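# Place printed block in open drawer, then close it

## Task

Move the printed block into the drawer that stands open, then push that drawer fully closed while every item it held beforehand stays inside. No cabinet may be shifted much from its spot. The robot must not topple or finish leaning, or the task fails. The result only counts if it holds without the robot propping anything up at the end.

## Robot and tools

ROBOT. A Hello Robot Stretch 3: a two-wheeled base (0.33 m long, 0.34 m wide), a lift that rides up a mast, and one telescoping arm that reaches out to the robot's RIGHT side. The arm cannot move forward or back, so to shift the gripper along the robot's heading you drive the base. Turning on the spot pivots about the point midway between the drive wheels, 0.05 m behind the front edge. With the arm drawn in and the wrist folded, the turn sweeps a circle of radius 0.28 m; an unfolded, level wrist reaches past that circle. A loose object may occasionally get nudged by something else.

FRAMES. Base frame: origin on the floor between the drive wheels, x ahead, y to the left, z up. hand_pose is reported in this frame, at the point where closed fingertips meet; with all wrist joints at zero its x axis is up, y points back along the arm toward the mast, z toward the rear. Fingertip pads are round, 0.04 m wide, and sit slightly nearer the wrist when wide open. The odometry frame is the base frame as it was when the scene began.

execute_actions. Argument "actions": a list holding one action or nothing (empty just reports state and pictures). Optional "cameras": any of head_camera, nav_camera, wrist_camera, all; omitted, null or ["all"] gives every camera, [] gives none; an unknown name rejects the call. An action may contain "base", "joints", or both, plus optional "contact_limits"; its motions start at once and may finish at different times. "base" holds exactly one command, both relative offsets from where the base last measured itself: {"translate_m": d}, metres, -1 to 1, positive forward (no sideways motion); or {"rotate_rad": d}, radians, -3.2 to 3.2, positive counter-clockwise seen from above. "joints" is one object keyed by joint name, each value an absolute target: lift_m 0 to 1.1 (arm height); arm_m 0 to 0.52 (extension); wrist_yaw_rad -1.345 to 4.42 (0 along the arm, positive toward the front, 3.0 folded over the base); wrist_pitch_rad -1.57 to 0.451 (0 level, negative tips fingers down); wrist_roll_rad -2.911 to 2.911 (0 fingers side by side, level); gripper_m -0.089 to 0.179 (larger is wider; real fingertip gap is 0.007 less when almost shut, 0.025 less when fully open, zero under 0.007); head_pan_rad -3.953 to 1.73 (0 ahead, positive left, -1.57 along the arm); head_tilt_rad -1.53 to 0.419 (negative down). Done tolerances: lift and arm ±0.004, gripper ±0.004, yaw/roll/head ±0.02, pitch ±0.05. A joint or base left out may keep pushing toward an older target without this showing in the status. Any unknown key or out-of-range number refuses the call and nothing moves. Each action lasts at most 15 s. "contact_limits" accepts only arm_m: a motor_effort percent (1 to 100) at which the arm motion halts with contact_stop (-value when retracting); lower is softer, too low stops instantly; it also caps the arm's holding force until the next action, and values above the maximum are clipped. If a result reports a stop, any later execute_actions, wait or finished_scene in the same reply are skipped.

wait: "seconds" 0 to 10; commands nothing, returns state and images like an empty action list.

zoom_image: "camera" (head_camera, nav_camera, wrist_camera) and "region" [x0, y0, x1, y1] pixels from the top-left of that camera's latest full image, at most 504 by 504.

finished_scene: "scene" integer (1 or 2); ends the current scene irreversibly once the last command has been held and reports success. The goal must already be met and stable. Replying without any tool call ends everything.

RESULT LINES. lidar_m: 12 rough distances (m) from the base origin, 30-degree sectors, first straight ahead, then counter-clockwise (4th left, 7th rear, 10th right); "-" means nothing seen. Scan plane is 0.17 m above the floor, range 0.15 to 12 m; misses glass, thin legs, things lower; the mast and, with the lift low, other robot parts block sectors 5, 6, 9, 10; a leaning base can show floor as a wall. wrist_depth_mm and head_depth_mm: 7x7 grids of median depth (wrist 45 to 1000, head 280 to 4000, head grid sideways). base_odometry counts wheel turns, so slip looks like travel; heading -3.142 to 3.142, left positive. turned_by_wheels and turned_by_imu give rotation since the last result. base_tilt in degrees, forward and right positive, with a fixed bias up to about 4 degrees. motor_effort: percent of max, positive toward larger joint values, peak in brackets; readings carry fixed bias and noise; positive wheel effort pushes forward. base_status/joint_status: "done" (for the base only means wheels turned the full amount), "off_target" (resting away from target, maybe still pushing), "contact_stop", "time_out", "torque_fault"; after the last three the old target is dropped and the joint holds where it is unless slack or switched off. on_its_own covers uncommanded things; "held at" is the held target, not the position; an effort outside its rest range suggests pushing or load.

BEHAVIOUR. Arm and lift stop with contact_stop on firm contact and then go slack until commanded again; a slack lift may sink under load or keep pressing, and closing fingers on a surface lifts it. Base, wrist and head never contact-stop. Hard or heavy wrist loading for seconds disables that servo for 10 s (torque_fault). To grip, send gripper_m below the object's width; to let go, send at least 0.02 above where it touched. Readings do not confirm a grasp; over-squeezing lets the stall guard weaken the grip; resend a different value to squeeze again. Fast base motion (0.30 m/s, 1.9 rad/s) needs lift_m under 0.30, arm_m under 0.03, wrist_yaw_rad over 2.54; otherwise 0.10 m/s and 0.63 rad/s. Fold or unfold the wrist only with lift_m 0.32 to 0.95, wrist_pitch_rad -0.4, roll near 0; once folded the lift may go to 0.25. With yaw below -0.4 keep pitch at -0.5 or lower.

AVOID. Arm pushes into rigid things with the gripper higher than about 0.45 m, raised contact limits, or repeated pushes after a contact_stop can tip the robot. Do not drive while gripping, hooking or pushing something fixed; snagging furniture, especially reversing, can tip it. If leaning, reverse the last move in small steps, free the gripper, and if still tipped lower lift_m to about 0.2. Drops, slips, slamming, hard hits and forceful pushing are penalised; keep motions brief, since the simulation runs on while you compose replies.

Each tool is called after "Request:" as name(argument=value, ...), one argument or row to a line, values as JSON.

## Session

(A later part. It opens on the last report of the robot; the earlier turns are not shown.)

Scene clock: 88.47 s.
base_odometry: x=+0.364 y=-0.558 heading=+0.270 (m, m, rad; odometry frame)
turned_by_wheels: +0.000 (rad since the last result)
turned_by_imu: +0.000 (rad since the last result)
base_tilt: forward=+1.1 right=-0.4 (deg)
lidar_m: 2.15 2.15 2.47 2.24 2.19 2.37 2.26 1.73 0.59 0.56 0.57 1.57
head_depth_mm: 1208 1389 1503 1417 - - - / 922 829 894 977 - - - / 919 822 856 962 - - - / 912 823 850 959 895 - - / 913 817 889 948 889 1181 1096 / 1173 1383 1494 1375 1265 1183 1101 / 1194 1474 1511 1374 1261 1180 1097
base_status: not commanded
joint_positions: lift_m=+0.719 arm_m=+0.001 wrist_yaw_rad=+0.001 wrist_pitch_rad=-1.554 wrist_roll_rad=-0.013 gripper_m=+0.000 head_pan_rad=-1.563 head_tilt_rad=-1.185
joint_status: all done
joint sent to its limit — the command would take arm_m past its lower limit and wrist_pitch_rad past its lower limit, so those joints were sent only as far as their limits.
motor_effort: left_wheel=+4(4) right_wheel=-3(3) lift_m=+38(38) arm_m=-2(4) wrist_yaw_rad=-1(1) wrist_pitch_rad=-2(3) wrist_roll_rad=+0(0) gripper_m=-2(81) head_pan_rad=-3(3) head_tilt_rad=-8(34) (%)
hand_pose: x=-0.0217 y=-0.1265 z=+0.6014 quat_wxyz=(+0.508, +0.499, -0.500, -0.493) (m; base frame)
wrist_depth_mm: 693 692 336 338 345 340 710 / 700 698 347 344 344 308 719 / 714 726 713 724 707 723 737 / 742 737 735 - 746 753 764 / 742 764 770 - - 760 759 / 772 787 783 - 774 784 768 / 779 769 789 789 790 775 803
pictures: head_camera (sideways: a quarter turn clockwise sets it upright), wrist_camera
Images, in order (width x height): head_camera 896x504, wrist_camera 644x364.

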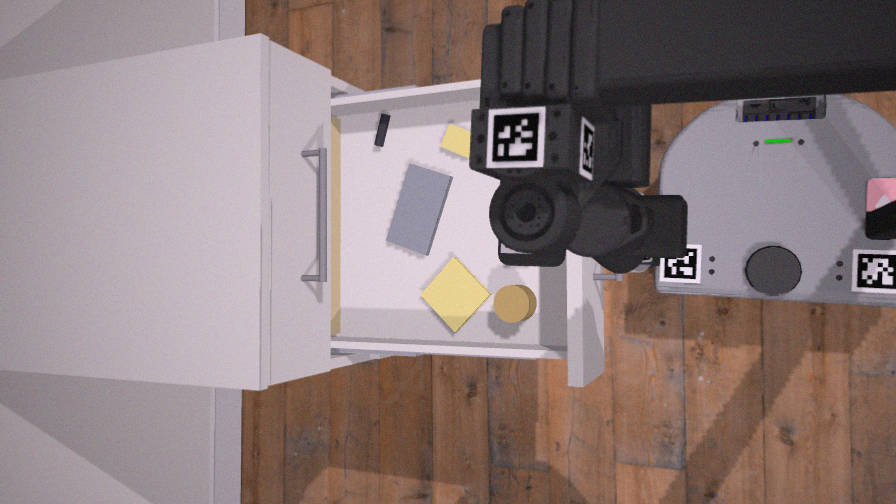

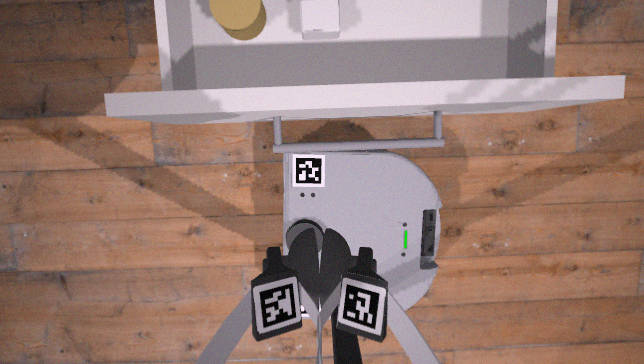

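Push partway, then redo with a flatter gripper.

Request:
execute_actions(
  actions=[
    {"joints":{"lift_m":0.55}},
  ],
  cameras=[],
)

Request:
execute_actions(
  actions=[
    {"joints":{"arm_m":0.28}},
  ],
  cameras=["head_camera"],
)

Request:
execute_actions(
  actions=[
    {"joints":{"arm_m":0.0}},
  ],
  cameras=[],
)

Request:
execute_actions(
  actions=[
    {"joints":{"wrist_pitch_rad":-0.6,"lift_m":0.47}},
  ],
  cameras=["wrist_camera"],
)

Request:
execute_actions(
  actions=[
    {"joints":{"arm_m":0.24}},
  ],
  cameras=["wrist_camera","head_camera"],
)

Scene clock: 94.07 s.
base_odometry: x=+0.364 y=-0.558 heading=+0.270 (m, m, rad; odometry frame)
turned_by_wheels: +0.000 (rad since the last result)
turned_by_imu: +0.001 (rad since the last result)
base_tilt: forward=+1.1 right=-0.3 (deg)
lidar_m: 2.15 2.15 2.47 2.24 2.19 2.37 2.26 1.73 0.59 0.56 0.57 1.57
head_depth_mm: 1203 1400 1513 1399 1277 1197 1133 / 920 826 897 952 905 - - / 918 824 856 958 909 - - / 915 824 853 963 908 - - / 911 819 888 941 891 1184 1100 / 1173 1368 1478 1375 1269 1182 1095 / 1196 1468 1510 1373 1262 1178 1096
base_status: not commanded
joint_positions: lift_m=+0.551 arm_m=+0.001 wrist_yaw_rad=+0.001 wrist_pitch_rad=-1.554 wrist_roll_rad=-0.013 gripper_m=+0.000 head_pan_rad=-1.563 head_tilt_rad=-1.185
joint_status: all done
motor_effort: left_wheel=+4(4) right_wheel=-3(2) lift_m=+11(35) arm_m=-1(2) wrist_yaw_rad=-1(1) wrist_pitch_rad=-2(2) wrist_roll_rad=+0(0) gripper_m=-1(2) head_pan_rad=-3(3) head_tilt_rad=-8(8) (%)
hand_pose: x=-0.0217 y=-0.1265 z=+0.4328 quat_wxyz=(+0.508, +0.499, -0.500, -0.493) (m; base frame)
wrist_depth_mm: 85 85 85 85 86 86 86 / 122 117 123 130 137 145 149 / 575 563 561 567 568 568 564 / 564 563 575 - - 590 586 / 588 595 593 - - 585 596 / 595 598 605 - - 607 608 / 619 609 640 - - 617 620
pictures: none
No camera images: the call's "cameras" was empty. Leave "cameras" out to get every camera's image.

Scene clock: 97.33 s.
base_odometry: x=+0.364 y=-0.558 heading=+0.270 (m, m, rad; odometry frame)
turned_by_wheels: +0.000 (rad since the last result)
turned_by_imu: +0.001 (rad since the last result)
base_tilt: forward=+1.1 right=-0.3 (deg)
lidar_m: 2.15 2.16 2.48 2.25 2.19 2.37 2.26 1.73 0.59 0.56 0.57 1.58
head_depth_mm: 1212 1390 1503 1395 1289 1193 1136 / 926 830 879 1339 - - - / 916 823 - 1276 1277 - - / 912 822 836 1340 1272 - - / 909 817 887 1273 1268 1175 1101 / 1172 1388 1478 1375 1273 1181 1100 / 1201 1469 1482 1376 1267 1172 1099
base_status: not commanded
joint_positions: lift_m=+0.551 arm_m=+0.280 wrist_yaw_rad=+0.001 wrist_pitch_rad=-1.560 wrist_roll_rad=-0.013 gripper_m=+0.000 head_pan_rad=-1.563 head_tilt_rad=-1.186
joint_status: all done
motor_effort: left_wheel=+4(4) right_wheel=-4(4) lift_m=+11(11) arm_m=+3(6) wrist_yaw_rad=-1(1) wrist_pitch_rad=+0(3) wrist_roll_rad=+0(0) gripper_m=-3(3) head_pan_rad=-4(3) head_tilt_rad=-8(8) (%)
hand_pose: x=-0.0217 y=-0.4033 z=+0.4329 quat_wxyz=(+0.506, +0.501, -0.499, -0.494) (m; base frame)
wrist_depth_mm: 181 182 182 182 184 184 183 / 182 188 186 187 187 187 188 / 88 88 88 88 88 88 88 / 582 575 569 584 573 579 590 / 588 592 589 153 588 585 591 / 600 604 599 - 610 613 608 / 622 611 614 - 617 623 630
pictures: head_camera (sideways: a quarter turn clockwise sets it upright)
Images, in order (width x height): head_camera 896x504.

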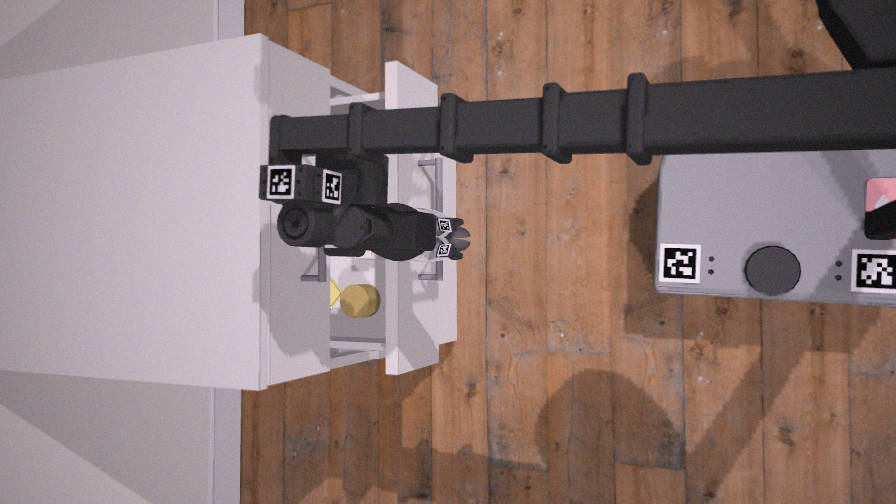

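Scene clock: 100.60 s.
base_odometry: x=+0.364 y=-0.558 heading=+0.270 (m, m, rad; odometry frame)
turned_by_wheels: +0.000 (rad since the last result)
turned_by_imu: +0.001 (rad since the last result)
base_tilt: forward=+1.0 right=-0.4 (deg)
lidar_m: 2.15 2.15 2.47 2.24 2.19 2.38 2.25 1.73 0.59 0.56 0.57 1.57
head_depth_mm: 1208 1397 1508 1390 1278 1191 1135 / 921 829 897 1341 1312 - - / 916 826 852 1276 1303 - - / 911 819 853 1282 1297 - - / 905 817 885 1264 1272 1178 1094 / 1168 1383 1486 1374 1268 1177 1098 / 1200 1464 1510 1380 1262 1177 1100
base_status: not commanded
joint_positions: lift_m=+0.551 arm_m=+0.001 wrist_yaw_rad=+0.001 wrist_pitch_rad=-1.559 wrist_roll_rad=-0.013 gripper_m=+0.000 head_pan_rad=-1.563 head_tilt_rad=-1.186
joint_status: all done
joint sent to its limit — the command would take arm_m past its lower limit, so that joint was sent only as far as its limit.
motor_effort: left_wheel=+4(4) right_wheel=-3(4) lift_m=+11(11) arm_m=-2(2) wrist_yaw_rad=-1(1) wrist_pitch_rad=+0(0) wrist_roll_rad=+0(0) gripper_m=-2(3) head_pan_rad=-3(4) head_tilt_rad=-7(8) (%)
hand_pose: x=-0.0217 y=-0.1251 z=+0.4329 quat_wxyz=(+0.506, +0.501, -0.499, -0.494) (m; base frame)
wrist_depth_mm: 533 542 549 548 548 544 547 / 549 545 550 555 549 552 561 / 562 563 561 564 577 577 577 / 580 584 578 - - 571 594 / 581 592 589 - - 594 592 / 595 606 608 - - 615 616 / 618 616 618 - - 633 619
pictures: none
No camera images: the call's "cameras" was empty. Leave "cameras" out to get every camera's image.

Scene clock: 102.17 s.
base_odometry: x=+0.364 y=-0.558 heading=+0.270 (m, m, rad; odometry frame)
turned_by_wheels: +0.000 (rad since the last result)
turned_by_imu: +0.000 (rad since the last result)
base_tilt: forward=+1.2 right=-0.4 (deg)
lidar_m: 2.15 2.15 2.47 2.25 2.19 2.38 2.26 1.74 0.58 0.56 0.57 1.57
head_depth_mm: 1207 1389 1508 1393 1287 1198 1134 / 921 825 896 1343 1299 1189 - / 920 825 852 1274 1291 - - / 916 820 851 1272 1275 - - / 911 819 888 1268 1276 1186 1091 / 1173 1379 1476 1371 1262 1173 1098 / 1195 1478 1504 1373 1263 1173 1098
base_status: not commanded
joint_positions: lift_m=+0.471 arm_m=+0.001 wrist_yaw_rad=+0.001 wrist_pitch_rad=-0.618 wrist_roll_rad=-0.013 gripper_m=+0.000 head_pan_rad=-1.563 head_tilt_rad=-1.186
joint_status: all done
motor_effort: left_wheel=+3(3) right_wheel=-3(3) lift_m=+10(11) arm_m=-2(2) wrist_yaw_rad=-1(1) wrist_pitch_rad=+5(5) wrist_roll_rad=+0(0) gripper_m=-3(2) head_pan_rad=-3(4) head_tilt_rad=-7(7) (%)
hand_pose: x=-0.0213 y=-0.3412 z=+0.4414 quat_wxyz=(+0.678, +0.217, -0.669, -0.213) (m; base frame)
wrist_depth_mm: 779 351 476 509 488 340 869 / 212 208 211 212 214 218 221 / 924 234 237 239 244 245 257 / 818 269 273 278 282 286 798 / 691 695 487 472 499 700 705 / 614 606 595 - 598 620 619 / 543 543 532 533 542 550 551
pictures: wrist_camera
Images, in order (width x height): wrist_camera 644x364.

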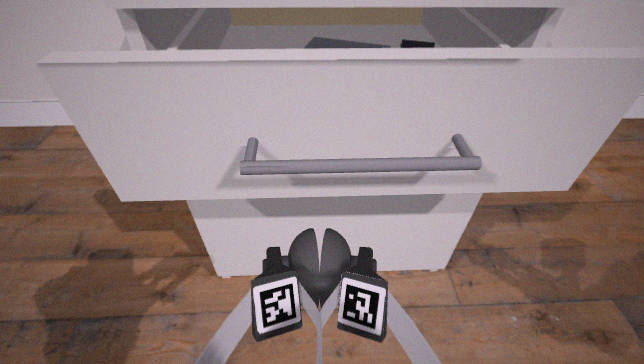

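Scene clock: 105.17 s.
base_odometry: x=+0.364 y=-0.558 heading=+0.270 (m, m, rad; odometry frame)
turned_by_wheels: +0.000 (rad since the last result)
turned_by_imu: +0.000 (rad since the last result)
base_tilt: forward=+1.1 right=-0.5 (deg)
lidar_m: 2.15 2.16 2.48 2.25 2.19 2.37 2.25 1.73 0.59 0.56 0.57 1.57
head_depth_mm: 1203 1398 1509 1399 1287 1201 1134 / 924 828 904 1377 1292 1194 - / 915 823 836 1348 1273 - - / 911 820 840 1338 1281 - - / 910 820 896 1335 1268 1175 1101 / 1171 1385 1486 1371 1271 1175 1098 / 1200 1467 1502 1373 1260 1177 1095
base_status: not commanded
joint_positions: lift_m=+0.470 arm_m=+0.239 wrist_yaw_rad=+0.003 wrist_pitch_rad=-0.808 wrist_roll_rad=-0.023 gripper_m=+0.000 head_pan_rad=-1.564 head_tilt_rad=-1.187
joint_status: all done
on_its_own: wrist_pitch_rad is at rest, and its effort (+62) is outside its rest range (-20 to +32)
motor_effort: left_wheel=+0(4) right_wheel=+0(4) lift_m=+20(20) arm_m=+11(11) wrist_yaw_rad=-3(4) wrist_pitch_rad=+62(63) wrist_roll_rad=+5(5) gripper_m=-2(2) head_pan_rad=-3(3) head_tilt_rad=-8(8) (%)
hand_pose: x=-0.0210 y=-0.5432 z=+0.4070 quat_wxyz=(+0.658, +0.282, -0.642, -0.274) (m; base frame)
wrist_depth_mm: - 80 81 82 82 83 83 / 95 95 95 96 97 98 98 / 109 110 111 112 114 115 117 / 135 135 137 139 141 143 146 / 173 166 168 170 166 167 182 / 521 250 237 - 249 278 542 / 495 482 478 489 482 491 501
pictures: head_camera (sideways: a quarter turn clockwise sets it upright), wrist_camera
Images, in order (width x height): head_camera 896x504, wrist_camera 644x364.

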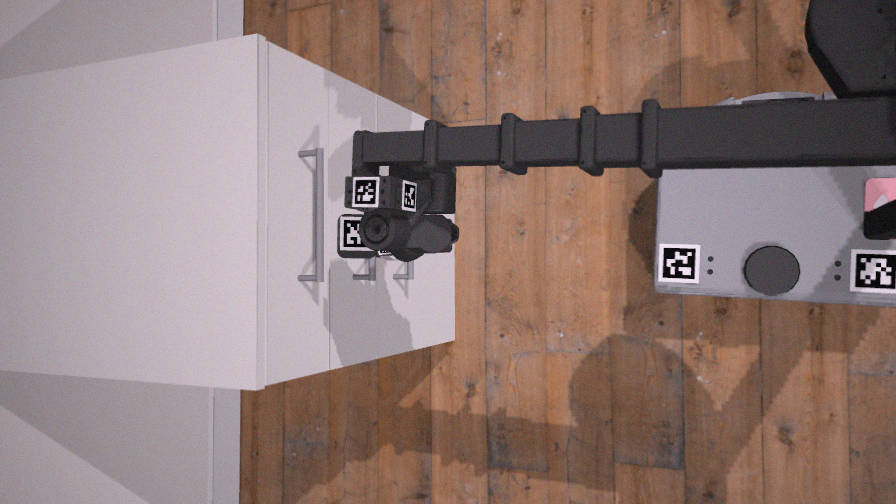

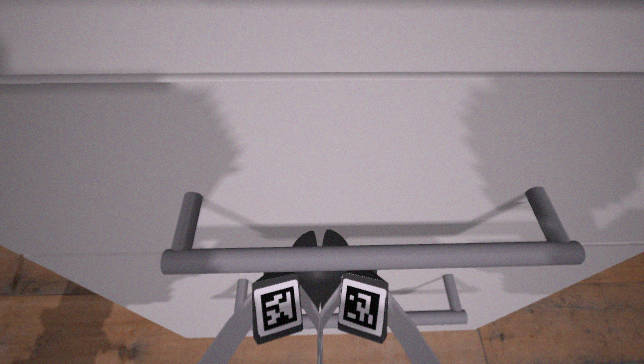

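Request:
execute_actions(
  actions=[
    {"joints":{"wrist_pitch_rad":-1.2}},
  ],
  cameras=[],
)

Request:
execute_actions(
  actions=[
    {"joints":{"arm_m":0.1}},
  ],
  cameras=["head_camera"],
)

Request:
finished_scene(
  scene=1,
)

Scene clock: 111.30 s.
base_odometry: x=+0.364 y=-0.558 heading=+0.270 (m, m, rad; odometry frame)
turned_by_wheels: +0.000 (rad since the last result)
turned_by_imu: +0.002 (rad since the last result)
base_tilt: forward=+1.1 right=-0.4 (deg)
lidar_m: 2.16 2.15 2.48 2.25 2.19 2.37 2.26 1.73 0.59 0.56 0.57 1.57
head_depth_mm: 1208 1404 1518 1396 1283 1197 1131 / 915 826 900 1381 1287 1194 - / 917 825 839 1352 1271 - - / 910 822 853 1336 1270 - - / 910 817 891 1332 1272 1178 1099 / 1175 1376 1490 1378 1263 1176 1095 / 1195 1473 1503 1376 1262 1166 1098
base_status: not commanded
joint_positions: lift_m=+0.470 arm_m=+0.240 wrist_yaw_rad=+0.003 wrist_pitch_rad=-1.200 wrist_roll_rad=-0.016 gripper_m=+0.000 head_pan_rad=-1.564 head_tilt_rad=-1.187
joint_status: all done
motor_effort: left_wheel=+2(2) right_wheel=-1(1) lift_m=+19(19) arm_m=+2(2) wrist_yaw_rad=-3(3) wrist_pitch_rad=+0(2) wrist_roll_rad=+2(2) gripper_m=-2(2) head_pan_rad=-3(3) head_tilt_rad=-7(7) (%)
hand_pose: x=-0.0214 y=-0.4551 z=+0.3614 quat_wxyz=(+0.589, +0.404, -0.578, -0.395) (m; base frame)
wrist_depth_mm: 140 109 104 105 106 104 105 / 179 182 186 189 193 196 198 / 536 254 242 246 251 278 549 / 524 519 436 455 525 534 542 / 502 504 507 516 514 512 521 / 492 486 498 - 495 496 499 / 476 471 473 472 483 476 478
pictures: none
No camera images: the call's "cameras" was empty. Leave "cameras" out to get every camera's image.

Scene clock: 113.60 s.
base_odometry: x=+0.364 y=-0.558 heading=+0.270 (m, m, rad; odometry frame)
turned_by_wheels: +0.000 (rad since the last result)
turned_by_imu: +0.001 (rad since the last result)
base_tilt: forward=+1.1 right=-0.3 (deg)
lidar_m: 2.14 2.15 2.48 2.25 2.19 2.37 2.26 1.73 0.59 0.56 0.57 1.57
head_depth_mm: 1203 1393 1505 1390 1293 1191 1134 / 921 828 899 1374 1287 1188 - / 915 821 859 1210 1249 - - / 918 820 860 1208 1260 - - / 908 818 889 1326 1273 1187 1100 / 1167 1387 1469 1376 1267 1177 1100 / 1200 1466 1500 1363 1266 1178 1094
base_status: not commanded
joint_positions: lift_m=+0.470 arm_m=+0.100 wrist_yaw_rad=+0.003 wrist_pitch_rad=-1.201 wrist_roll_rad=-0.016 gripper_m=+0.000 head_pan_rad=-1.564 head_tilt_rad=-1.187
joint_status: all done
motor_effort: left_wheel=+2(2) right_wheel=-1(1) lift_m=+19(19) arm_m=-2(5) wrist_yaw_rad=-2(2) wrist_pitch_rad=+0(0) wrist_roll_rad=+2(2) gripper_m=-1(2) head_pan_rad=-3(4) head_tilt_rad=-8(7) (%)
hand_pose: x=-0.0214 y=-0.3153 z=+0.3613 quat_wxyz=(+0.589, +0.403, -0.578, -0.396) (m; base frame)
wrist_depth_mm: 593 582 336 341 347 366 599 / 563 571 437 441 448 567 575 / 546 546 547 545 548 554 557 / 522 528 522 523 536 531 537 / 503 512 511 515 513 514 514 / 488 493 489 - 499 496 489 / 473 474 478 479 481 483 482
pictures: head_camera (sideways: a quarter turn clockwise sets it upright)
Images, in order (width x height): head_camera 896x504.

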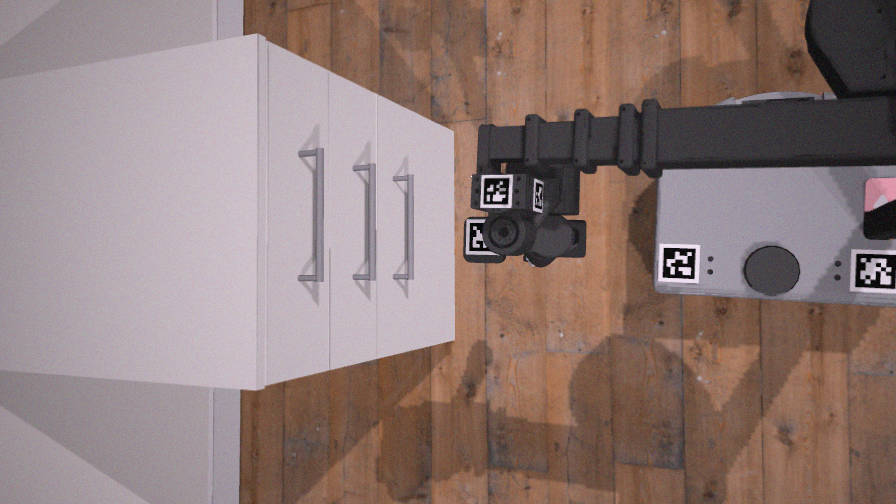

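The scene is finished: the task was done.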